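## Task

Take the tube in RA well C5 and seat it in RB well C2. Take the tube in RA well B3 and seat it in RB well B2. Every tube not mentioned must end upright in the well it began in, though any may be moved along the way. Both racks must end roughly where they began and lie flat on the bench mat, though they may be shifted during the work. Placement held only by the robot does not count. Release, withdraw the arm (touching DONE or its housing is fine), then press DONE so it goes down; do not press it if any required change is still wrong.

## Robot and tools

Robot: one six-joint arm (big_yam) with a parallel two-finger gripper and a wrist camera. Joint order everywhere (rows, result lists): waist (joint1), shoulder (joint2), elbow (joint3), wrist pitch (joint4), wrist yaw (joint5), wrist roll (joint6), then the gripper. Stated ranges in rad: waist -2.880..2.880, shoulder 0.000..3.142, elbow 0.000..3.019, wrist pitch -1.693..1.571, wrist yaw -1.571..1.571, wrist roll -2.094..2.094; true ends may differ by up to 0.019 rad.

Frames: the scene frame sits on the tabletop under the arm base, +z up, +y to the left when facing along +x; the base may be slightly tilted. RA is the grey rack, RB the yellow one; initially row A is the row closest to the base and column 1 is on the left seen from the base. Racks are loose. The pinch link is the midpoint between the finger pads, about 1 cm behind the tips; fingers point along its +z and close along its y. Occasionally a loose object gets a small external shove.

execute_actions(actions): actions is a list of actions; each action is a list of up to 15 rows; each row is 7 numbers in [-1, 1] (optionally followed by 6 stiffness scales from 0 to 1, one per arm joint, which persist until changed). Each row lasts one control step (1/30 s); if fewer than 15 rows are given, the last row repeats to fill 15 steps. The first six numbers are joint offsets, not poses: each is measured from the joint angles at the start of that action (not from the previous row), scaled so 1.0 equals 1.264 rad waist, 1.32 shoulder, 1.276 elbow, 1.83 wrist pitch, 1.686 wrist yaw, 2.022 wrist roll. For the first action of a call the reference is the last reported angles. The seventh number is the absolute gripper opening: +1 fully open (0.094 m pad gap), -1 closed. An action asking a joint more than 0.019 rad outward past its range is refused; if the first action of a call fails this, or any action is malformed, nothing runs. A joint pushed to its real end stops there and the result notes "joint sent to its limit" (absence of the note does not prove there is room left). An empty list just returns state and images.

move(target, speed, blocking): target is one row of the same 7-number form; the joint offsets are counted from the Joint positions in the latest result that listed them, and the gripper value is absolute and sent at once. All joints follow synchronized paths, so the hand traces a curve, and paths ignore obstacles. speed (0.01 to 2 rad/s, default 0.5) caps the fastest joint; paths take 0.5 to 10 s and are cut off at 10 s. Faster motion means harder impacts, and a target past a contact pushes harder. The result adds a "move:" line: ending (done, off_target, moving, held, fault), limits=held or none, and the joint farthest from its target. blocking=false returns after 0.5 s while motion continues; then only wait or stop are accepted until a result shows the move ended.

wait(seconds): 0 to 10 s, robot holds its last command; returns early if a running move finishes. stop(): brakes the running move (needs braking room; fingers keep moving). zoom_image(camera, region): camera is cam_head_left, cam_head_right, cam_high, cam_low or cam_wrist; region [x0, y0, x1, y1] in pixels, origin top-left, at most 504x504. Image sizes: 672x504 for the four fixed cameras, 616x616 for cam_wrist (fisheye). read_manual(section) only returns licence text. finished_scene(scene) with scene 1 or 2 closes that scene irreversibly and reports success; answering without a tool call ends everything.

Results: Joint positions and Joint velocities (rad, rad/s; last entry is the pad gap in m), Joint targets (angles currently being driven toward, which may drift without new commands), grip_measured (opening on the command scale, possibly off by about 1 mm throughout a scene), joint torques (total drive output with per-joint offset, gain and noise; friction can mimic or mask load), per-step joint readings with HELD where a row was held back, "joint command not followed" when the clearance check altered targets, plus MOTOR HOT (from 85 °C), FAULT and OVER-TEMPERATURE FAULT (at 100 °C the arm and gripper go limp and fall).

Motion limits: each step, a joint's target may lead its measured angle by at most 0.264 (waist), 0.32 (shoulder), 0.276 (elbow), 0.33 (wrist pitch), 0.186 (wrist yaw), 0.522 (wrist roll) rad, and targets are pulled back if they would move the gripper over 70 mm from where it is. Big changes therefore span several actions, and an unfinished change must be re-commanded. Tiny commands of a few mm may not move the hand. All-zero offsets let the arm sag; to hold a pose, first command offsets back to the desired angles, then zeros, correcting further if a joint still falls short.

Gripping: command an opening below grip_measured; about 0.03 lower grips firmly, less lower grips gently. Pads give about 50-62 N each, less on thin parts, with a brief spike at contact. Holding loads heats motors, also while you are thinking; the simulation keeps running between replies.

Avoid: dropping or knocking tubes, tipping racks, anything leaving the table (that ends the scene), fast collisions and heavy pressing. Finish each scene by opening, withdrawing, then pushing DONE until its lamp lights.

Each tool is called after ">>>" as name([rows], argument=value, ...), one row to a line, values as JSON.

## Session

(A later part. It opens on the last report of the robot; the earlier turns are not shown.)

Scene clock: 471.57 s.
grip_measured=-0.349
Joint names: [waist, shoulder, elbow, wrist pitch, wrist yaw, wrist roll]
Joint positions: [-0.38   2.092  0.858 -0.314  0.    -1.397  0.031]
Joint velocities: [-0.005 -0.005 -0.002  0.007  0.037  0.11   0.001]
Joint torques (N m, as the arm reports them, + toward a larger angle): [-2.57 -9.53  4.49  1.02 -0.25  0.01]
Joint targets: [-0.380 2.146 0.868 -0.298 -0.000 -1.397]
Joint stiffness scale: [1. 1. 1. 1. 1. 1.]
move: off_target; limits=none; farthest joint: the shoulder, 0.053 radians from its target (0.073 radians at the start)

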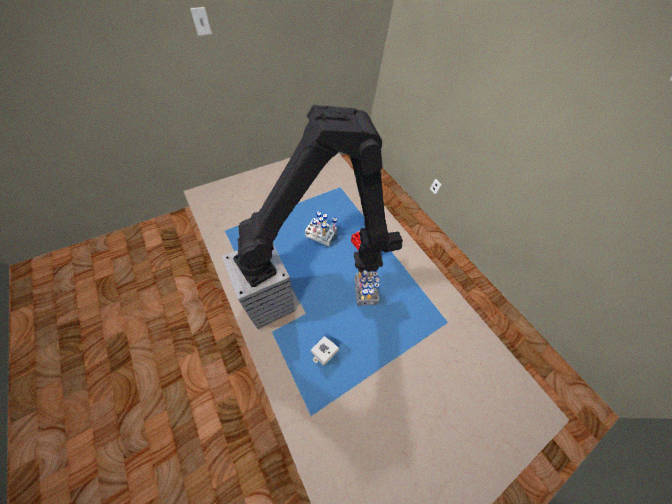

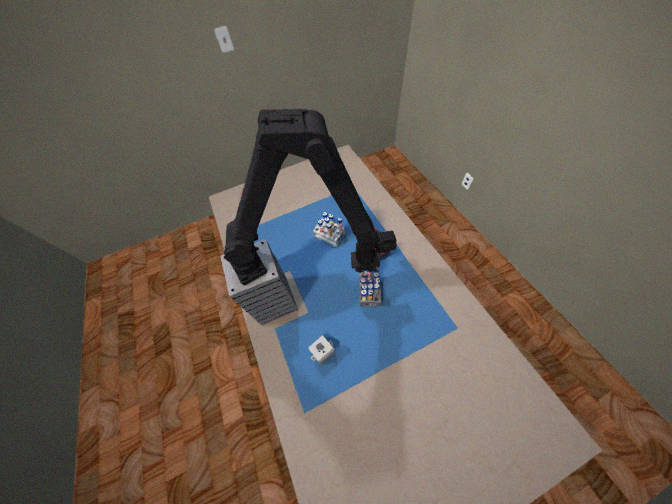

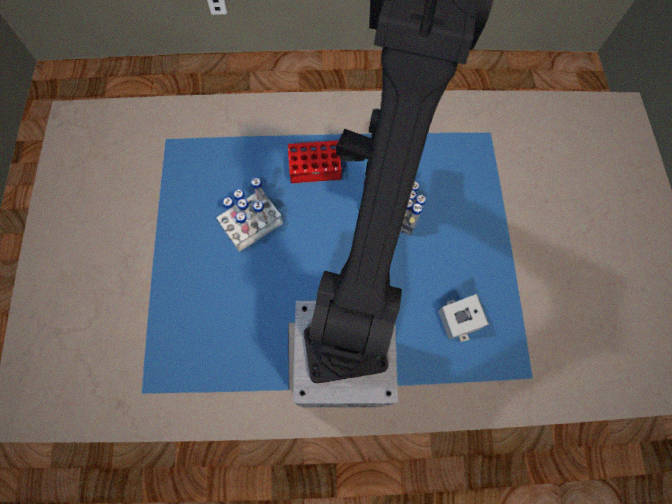

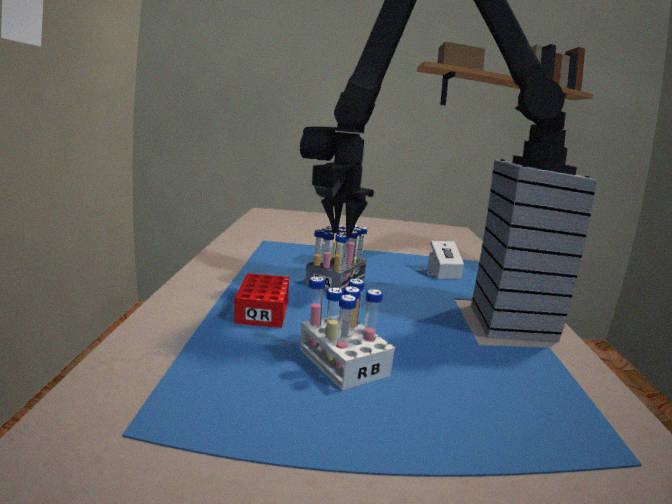

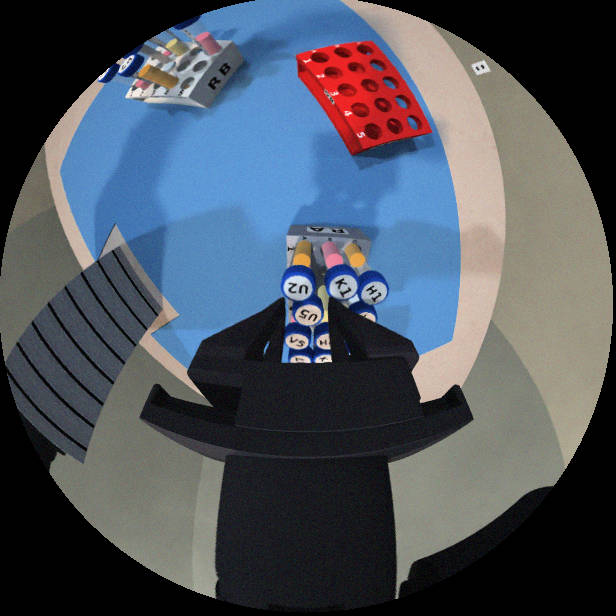

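>>> move(target=[0,-0.02,0,0,0,0,-0.15], speed=0.05)

>>> move(target=[0,0.05,0.01,0.01,0,0,-0.15], speed=0.04)

>>> zoom_image(camera="cam_wrist", region=[200,200,420,400])

Scene clock: 477.27 s.
grip_measured=-0.152
Joint names: [waist, shoulder, elbow, wrist pitch, wrist yaw, wrist roll]
Joint positions: [-0.38   2.082  0.857 -0.314  0.001 -1.397  0.04 ]
Joint velocities: [ 0.005 -0.005  0.007  0.012 -0.051  0.022 -0.   ]
Joint torques (N m, as the arm reports them, + toward a larger angle): [ -1.39 -14.21   3.63   0.41  -0.24  -0.02]
Joint targets: [-0.380 2.066 0.858 -0.314 0.001 -1.397]
Joint stiffness scale: [1. 1. 1. 1. 1. 1.]
move: done; limits=none; farthest joint: the shoulder, 0.016 radians from its target (0.027 radians at the start)

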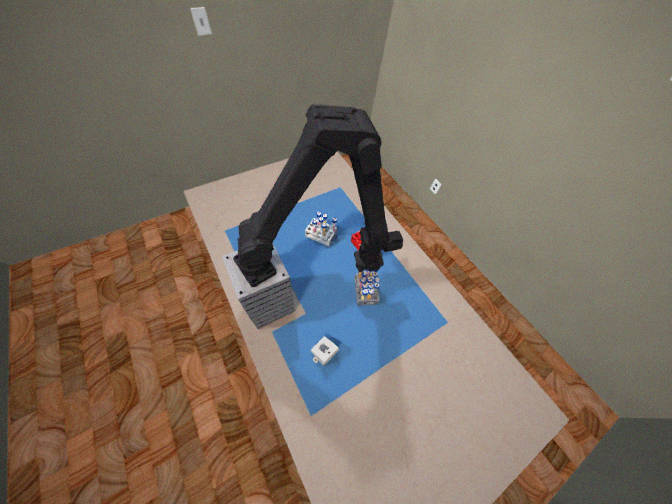

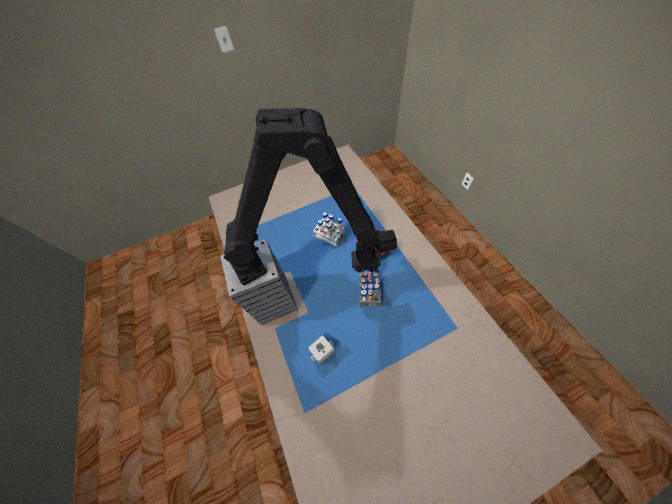

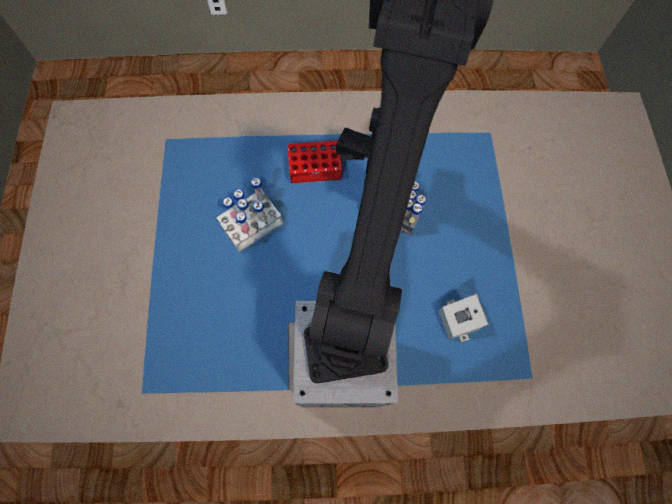

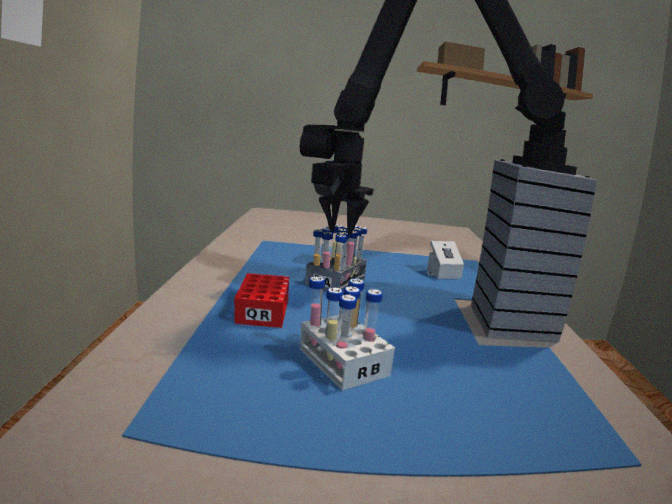

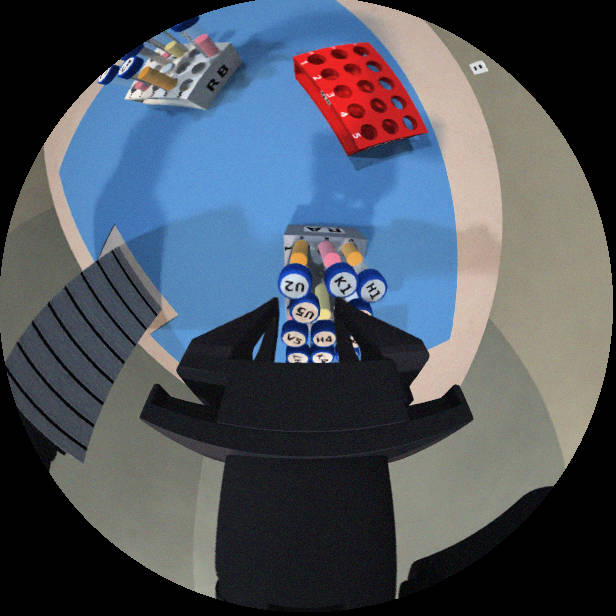

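Scene clock: 479.13 s.
grip_measured=-0.152
Joint names: [waist, shoulder, elbow, wrist pitch, wrist yaw, wrist roll]
Joint positions: [-0.38   2.092  0.857 -0.312  0.001 -1.397  0.04 ]
Joint velocities: [ 0.005 -0.005 -0.002  0.007 -0.007  0.007 -0.   ]
Joint torques (N m, as the arm reports them, + toward a larger angle): [-2.61 -9.65  4.59  1.03 -0.23 -0.02]
Joint targets: [-0.380 2.148 0.870 -0.296 0.001 -1.397]
Joint stiffness scale: [1. 1. 1. 1. 1. 1.]
move: off_target; limits=none; farthest joint: the shoulder, 0.056 radians from its target (0.066 radians at the start)

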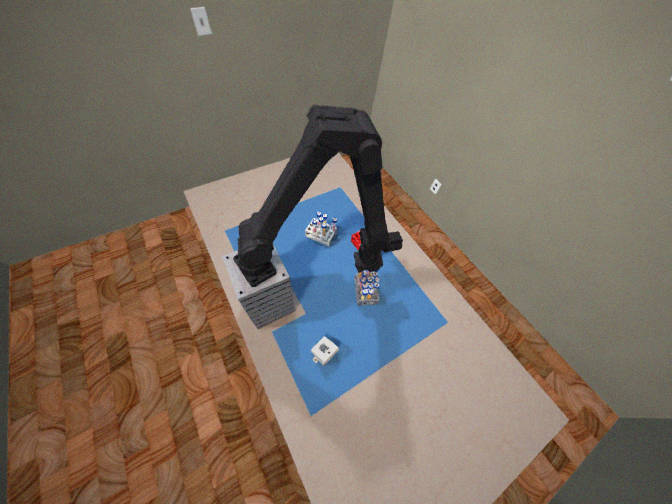

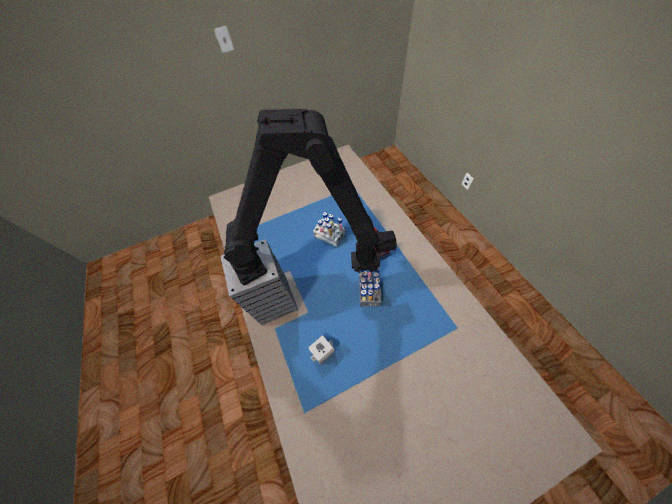

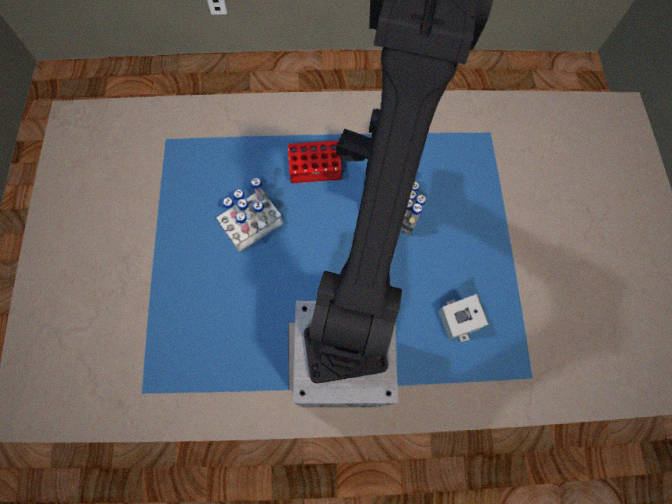

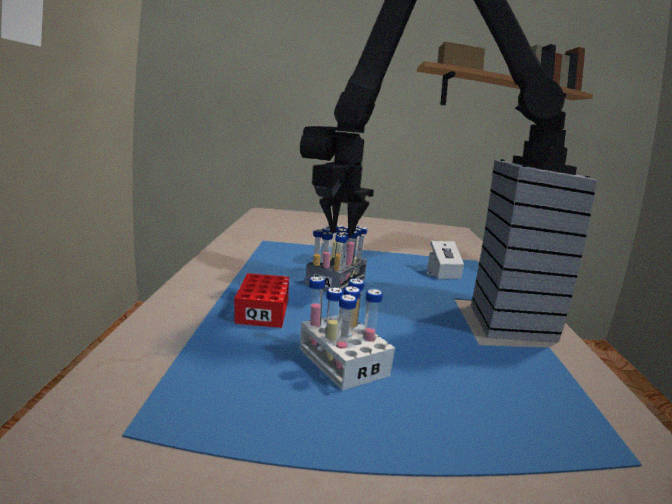

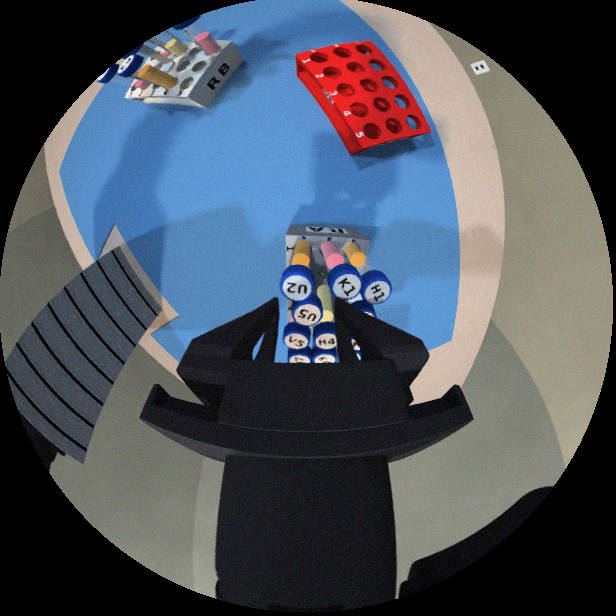

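Region (200, 200, 420, 400) of cam_wrist's 616x616 image, scaled by 2.291, with more detail than that image has; it fills the top 458 rows of this view, and the rest is white.

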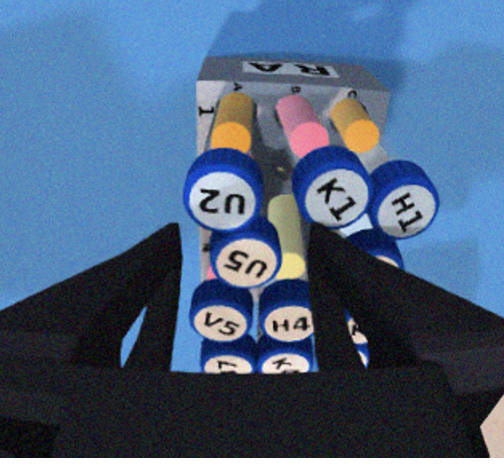

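>>> move(target=[-0.018,-0.02,0,0,0,0,-0.25], speed=0.05)

>>> move(target=[0,0.05,0.01,0.01,0,0,-0.25], speed=0.04)

>>> zoom_image(camera="cam_wrist", region=[200,200,420,400])

Scene clock: 488.03 s.
grip_measured=-0.249
Joint names: [waist, shoulder, elbow, wrist pitch, wrist yaw, wrist roll]
Joint positions: [-0.39   2.081  0.857 -0.312  0.002 -1.397  0.035]
Joint velocities: [-0.005  0.005  0.007 -0.002  0.022 -0.066 -0.001]
Joint torques (N m, as the arm reports them, + toward a larger angle): [ -4.24 -15.3    3.63   0.5   -0.25  -0.01]
Joint targets: [-0.403 2.065 0.857 -0.312 0.002 -1.397]
Joint stiffness scale: [1. 1. 1. 1. 1. 1.]
move: done; limits=none; farthest joint: the shoulder, 0.015 radians from its target (0.026 radians at the start)

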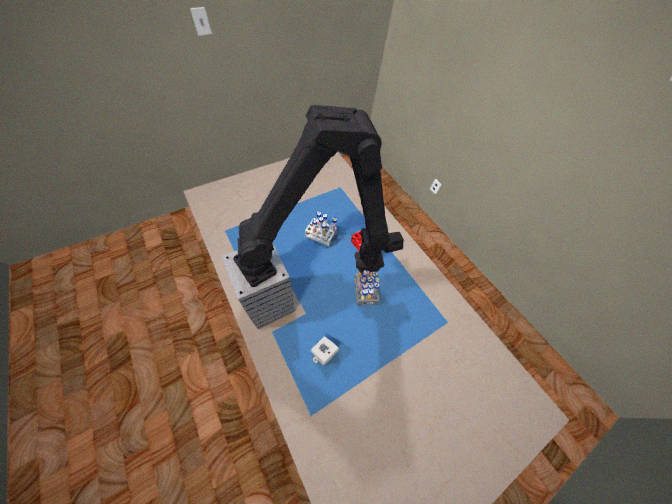

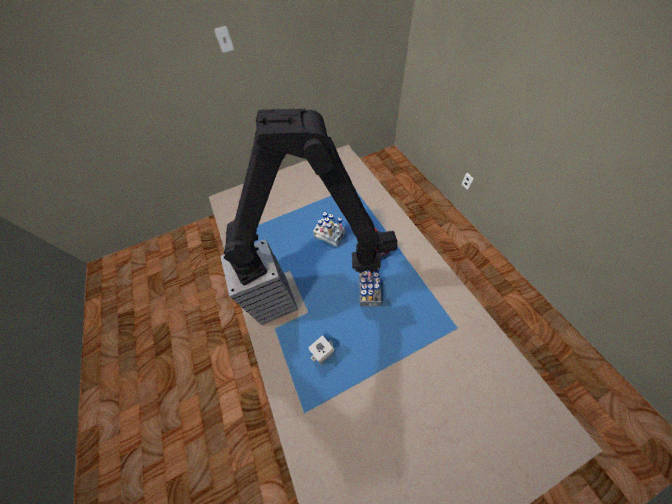

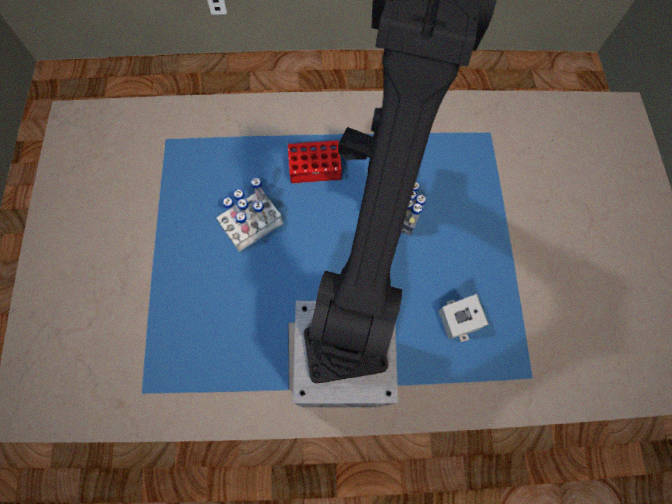

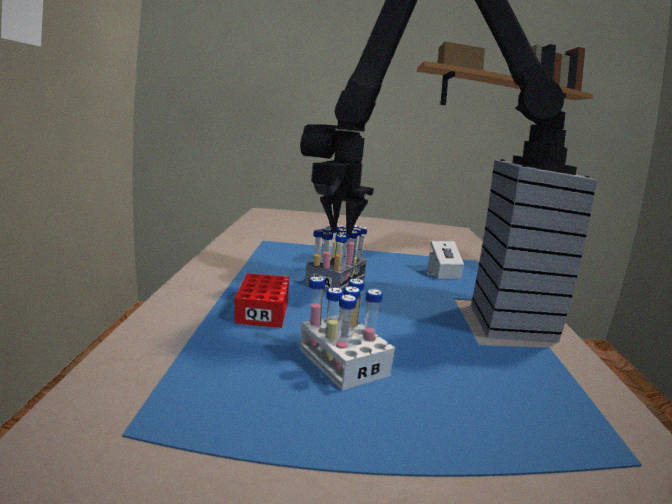

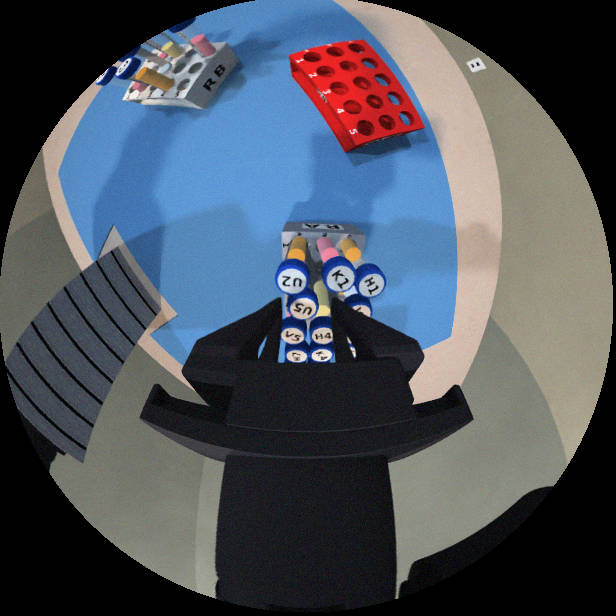

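Scene clock: 489.97 s.
grip_measured=-0.249
Joint names: [waist, shoulder, elbow, wrist pitch, wrist yaw, wrist roll]
Joint positions: [-0.39   2.128  0.857 -0.309  0.002 -1.397  0.035]
Joint velocities: [-0.015  0.005 -0.012 -0.012 -0.037 -0.037  0.001]
Joint torques (N m, as the arm reports them, + toward a larger angle): [ -1.98 -12.48   4.05   0.84  -0.23  -0.03]
Joint targets: [-0.390 2.147 0.870 -0.294 0.002 -1.397]
Joint stiffness scale: [1. 1. 1. 1. 1. 1.]
move: done; limits=none; farthest joint: the shoulder, 0.019 radians from its target (0.066 radians at the start)

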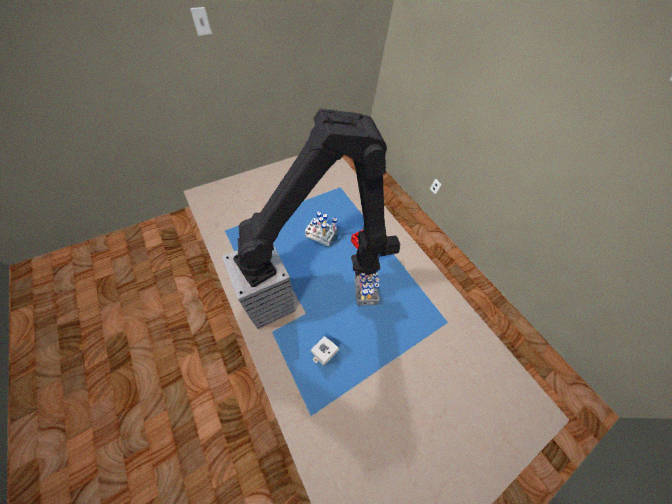

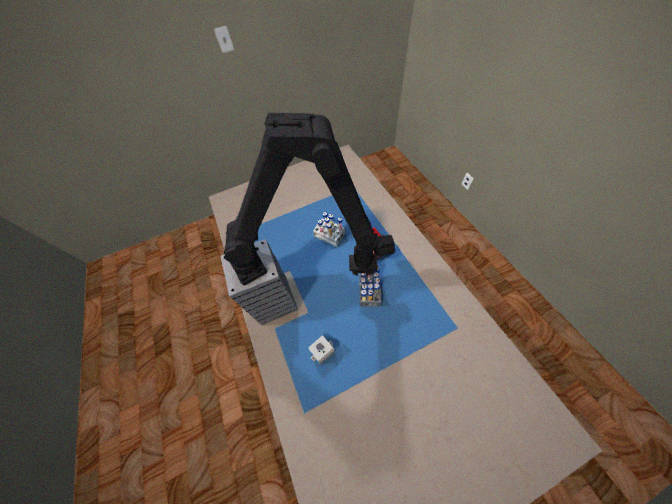

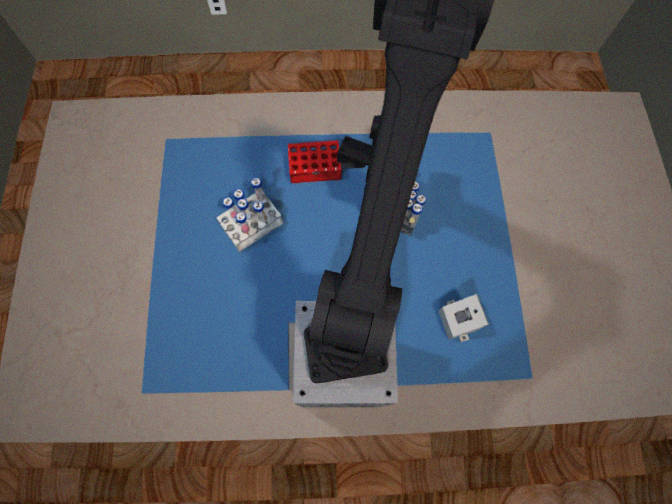

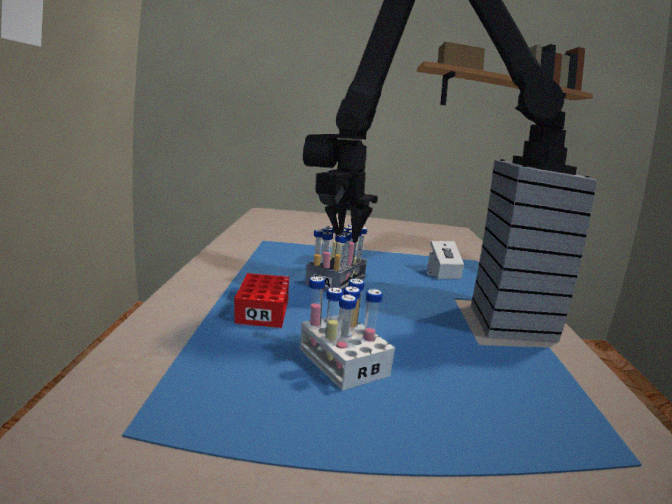

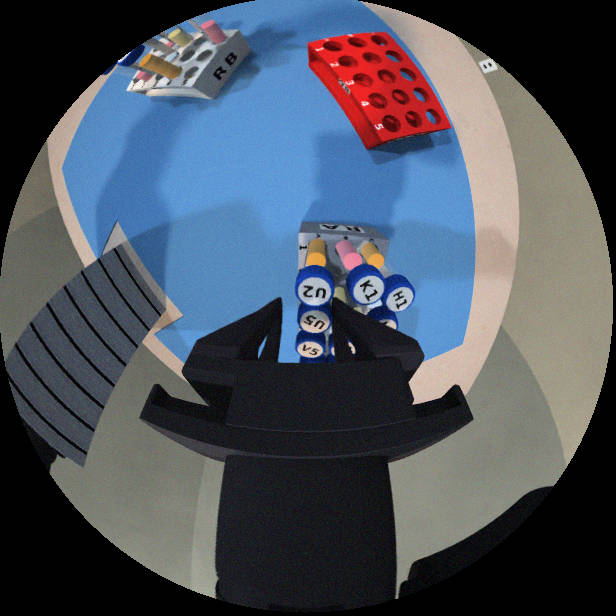

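Region (200, 200, 420, 400) of cam_wrist's 616x616 image, scaled by 2.291, with more detail than that image has; it fills the top 458 rows of this view, and the rest is white.

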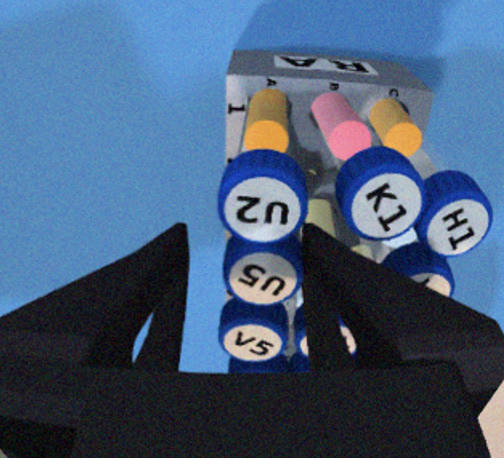

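>>> move(target=[-0.055,0,0.02,0,0,0,-0.25], speed=0.03)

>>> zoom_image(camera="cam_wrist", region=[200,200,420,400])

Scene clock: 500.57 s.
grip_measured=-0.249
Joint names: [waist, shoulder, elbow, wrist pitch, wrist yaw, wrist roll]
Joint positions: [-0.441  2.128  0.857 -0.309  0.001 -1.397  0.035]
Joint velocities: [-0.034  0.005  0.002  0.007  0.022  0.051 -0.   ]
Joint torques (N m, as the arm reports them, + toward a larger angle): [ -4.41 -14.21   5.34   0.36  -0.15   0.01]
Joint targets: [-0.459 2.128 0.883 -0.309 0.002 -1.397]
Joint stiffness scale: [1. 1. 1. 1. 1. 1.]
move: off_target; limits=none; farthest joint: the elbow, 0.025 radians from its target (0.025 radians at the start)

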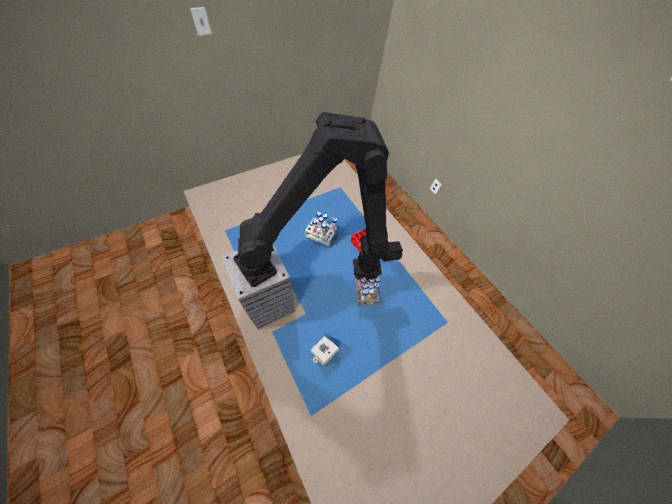

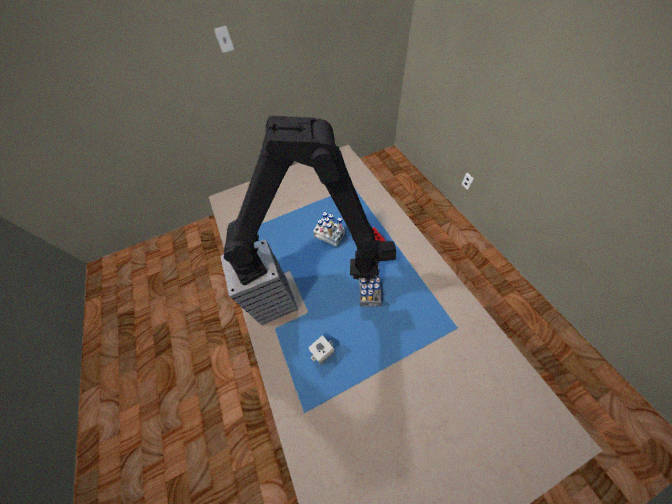

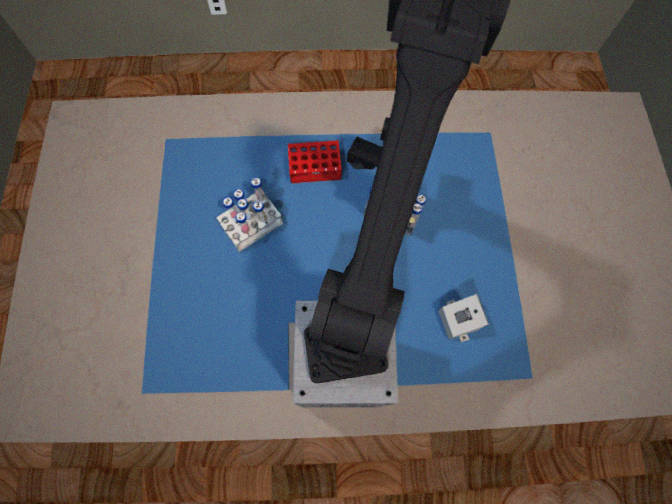

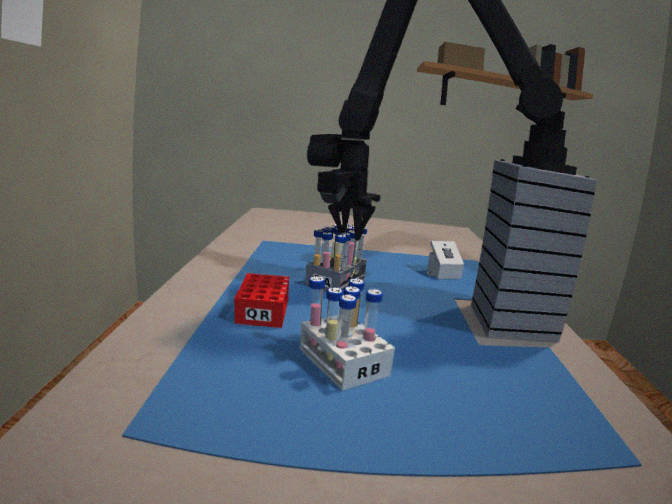

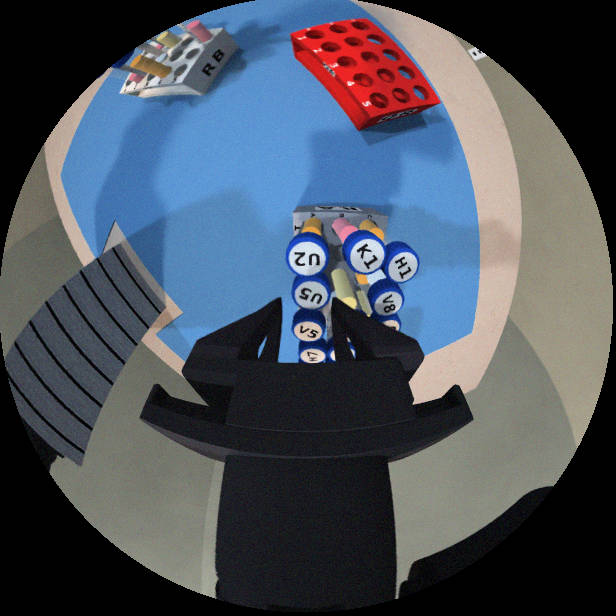

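Region (200, 200, 420, 400) of cam_wrist's 616x616 image, scaled by 2.291, with more detail than that image has; it fills the top 458 rows of this view, and the rest is white.

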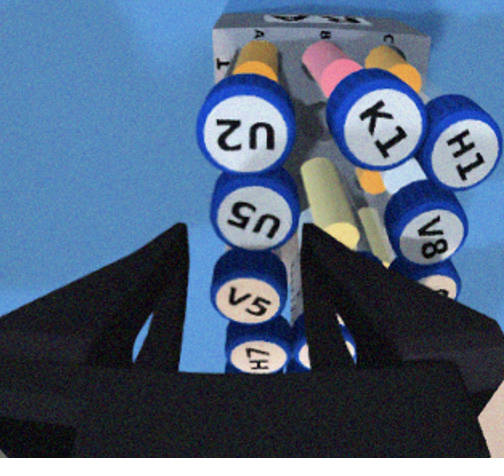

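>>> move(target=[0,-0.05,0.012,0,0,0,-0.25], speed=0.06)

>>> move(target=[0.035,0.03,0.075,-0.045,0,0,-0.4], speed=0.08)

>>> zoom_image(camera="cam_wrist", region=[200,200,420,400])

Scene clock: 508.53 s.
grip_measured=-0.249
Joint names: [waist, shoulder, elbow, wrist pitch, wrist yaw, wrist roll]
Joint positions: [-0.441  2.076  0.857 -0.309 -0.002 -1.397  0.035]
Joint velocities: [-0.005  0.005  0.002  0.007 -0.037  0.007 -0.001]
Joint torques (N m, as the arm reports them, + toward a larger angle): [ -2.25 -14.91   4.98   0.71  -0.12  -0.02]
Joint targets: [-0.441 2.062 0.873 -0.309 0.001 -1.397]
Joint stiffness scale: [1. 1. 1. 1. 1. 1.]
move: done; limits=none; farthest joint: the elbow, 0.015 radians from its target (0.015 radians at the start)

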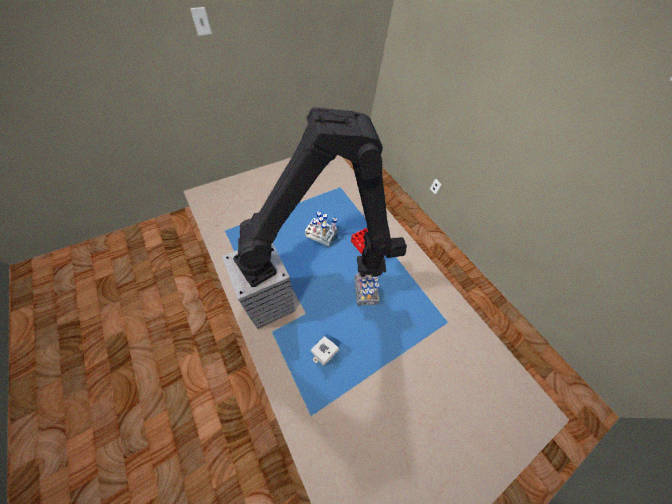

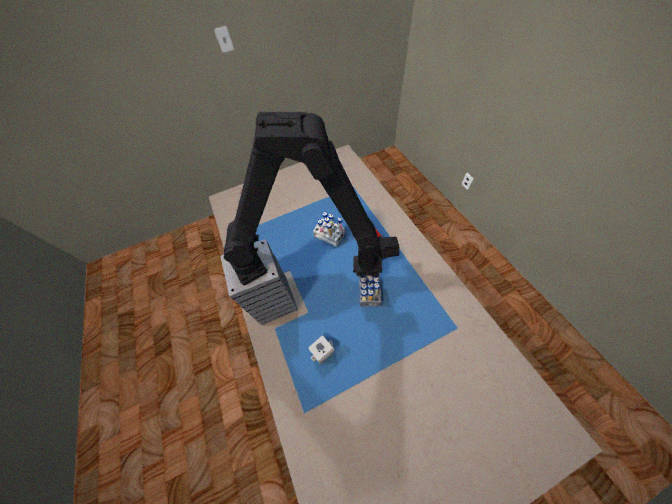

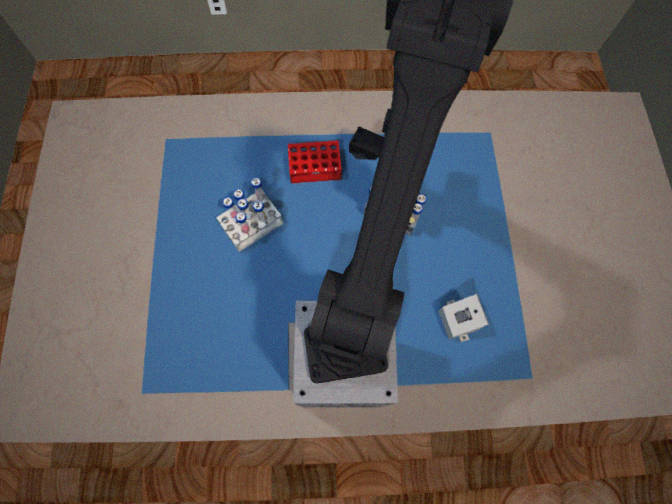

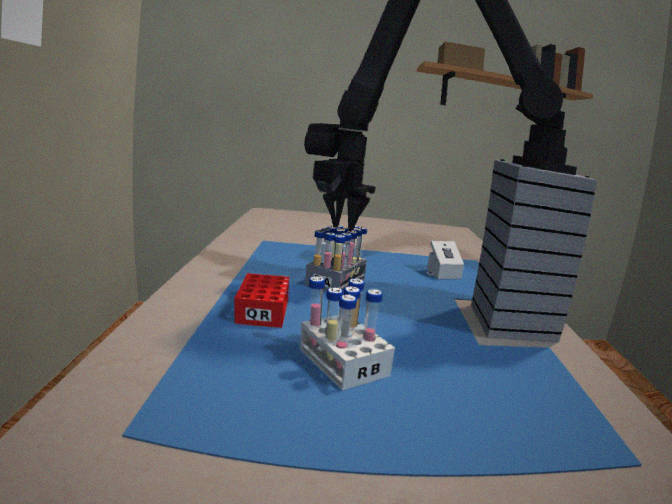

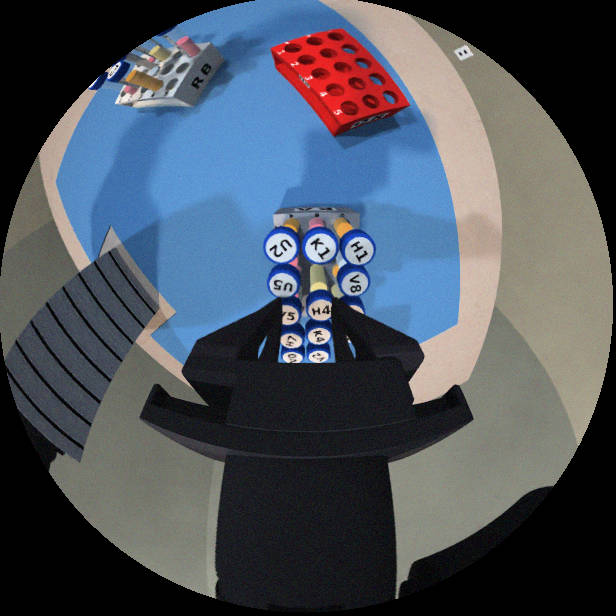

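Scene clock: 510.07 s.
grip_measured=-0.399
Joint names: [waist, shoulder, elbow, wrist pitch, wrist yaw, wrist roll]
Joint positions: [-0.41   2.095  0.93  -0.377 -0.002 -1.397  0.028]
Joint velocities: [-0.005  0.005 -0.017 -0.017 -0.037 -0.066 -0.002]
Joint torques (N m, as the arm reports them, + toward a larger angle): [ -0.65 -12.94   6.01  -0.07  -0.25  -0.02]
Joint targets: [-0.397 2.115 0.953 -0.392 -0.002 -1.397]
Joint stiffness scale: [1. 1. 1. 1. 1. 1.]
move: off_target; limits=none; farthest joint: the elbow, 0.023 radians from its target (0.095 radians at the start)

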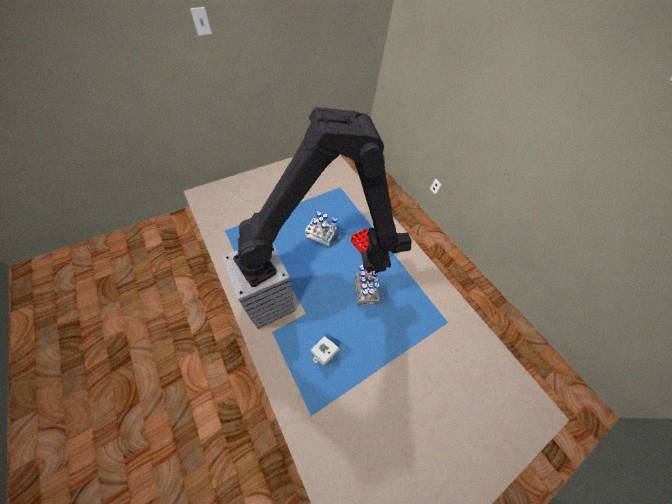

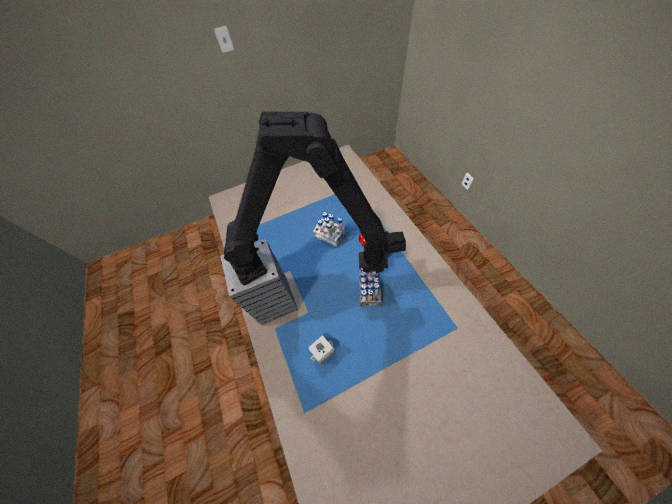

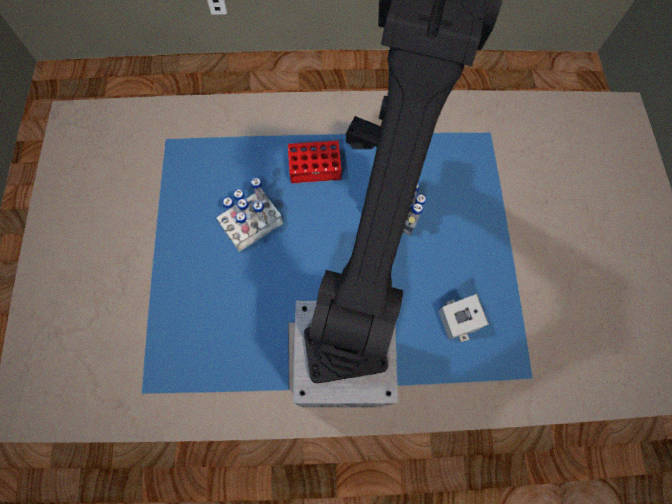

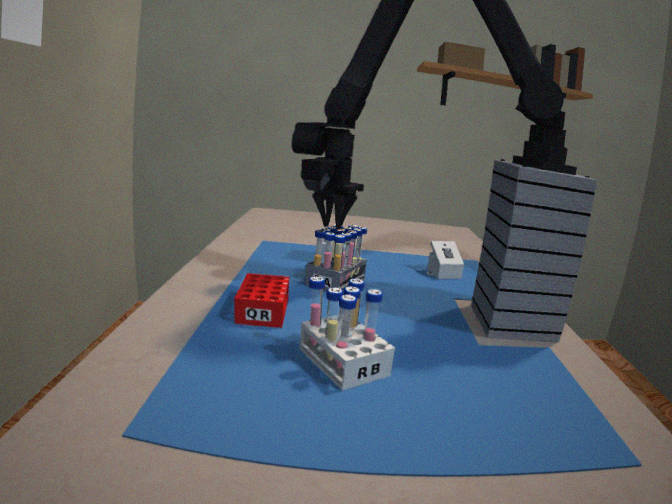

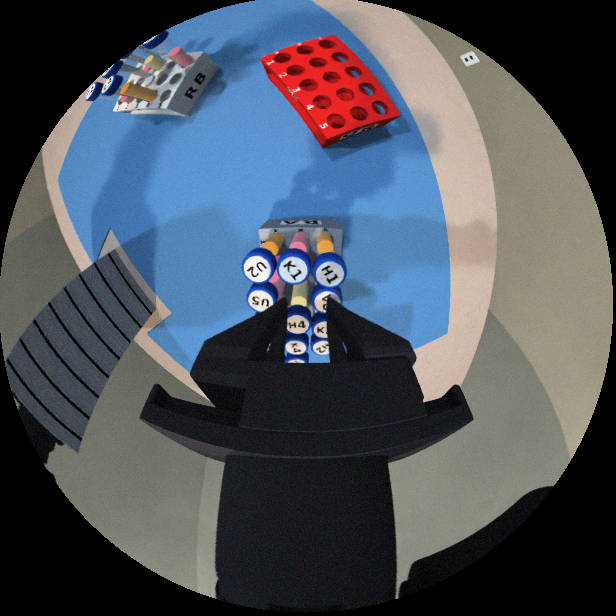

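Region (200, 200, 420, 400) of cam_wrist's 616x616 image, scaled by 2.291, with more detail than that image has; it fills the top 458 rows of this view, and the rest is white.

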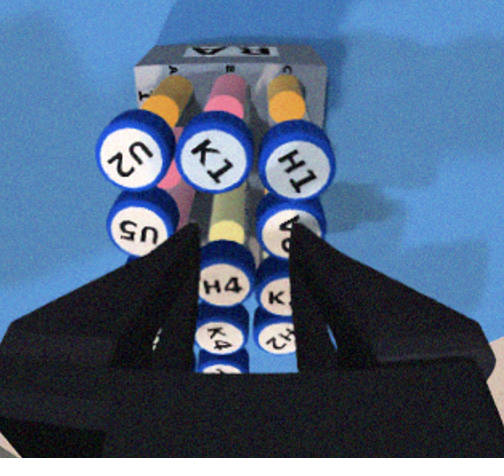

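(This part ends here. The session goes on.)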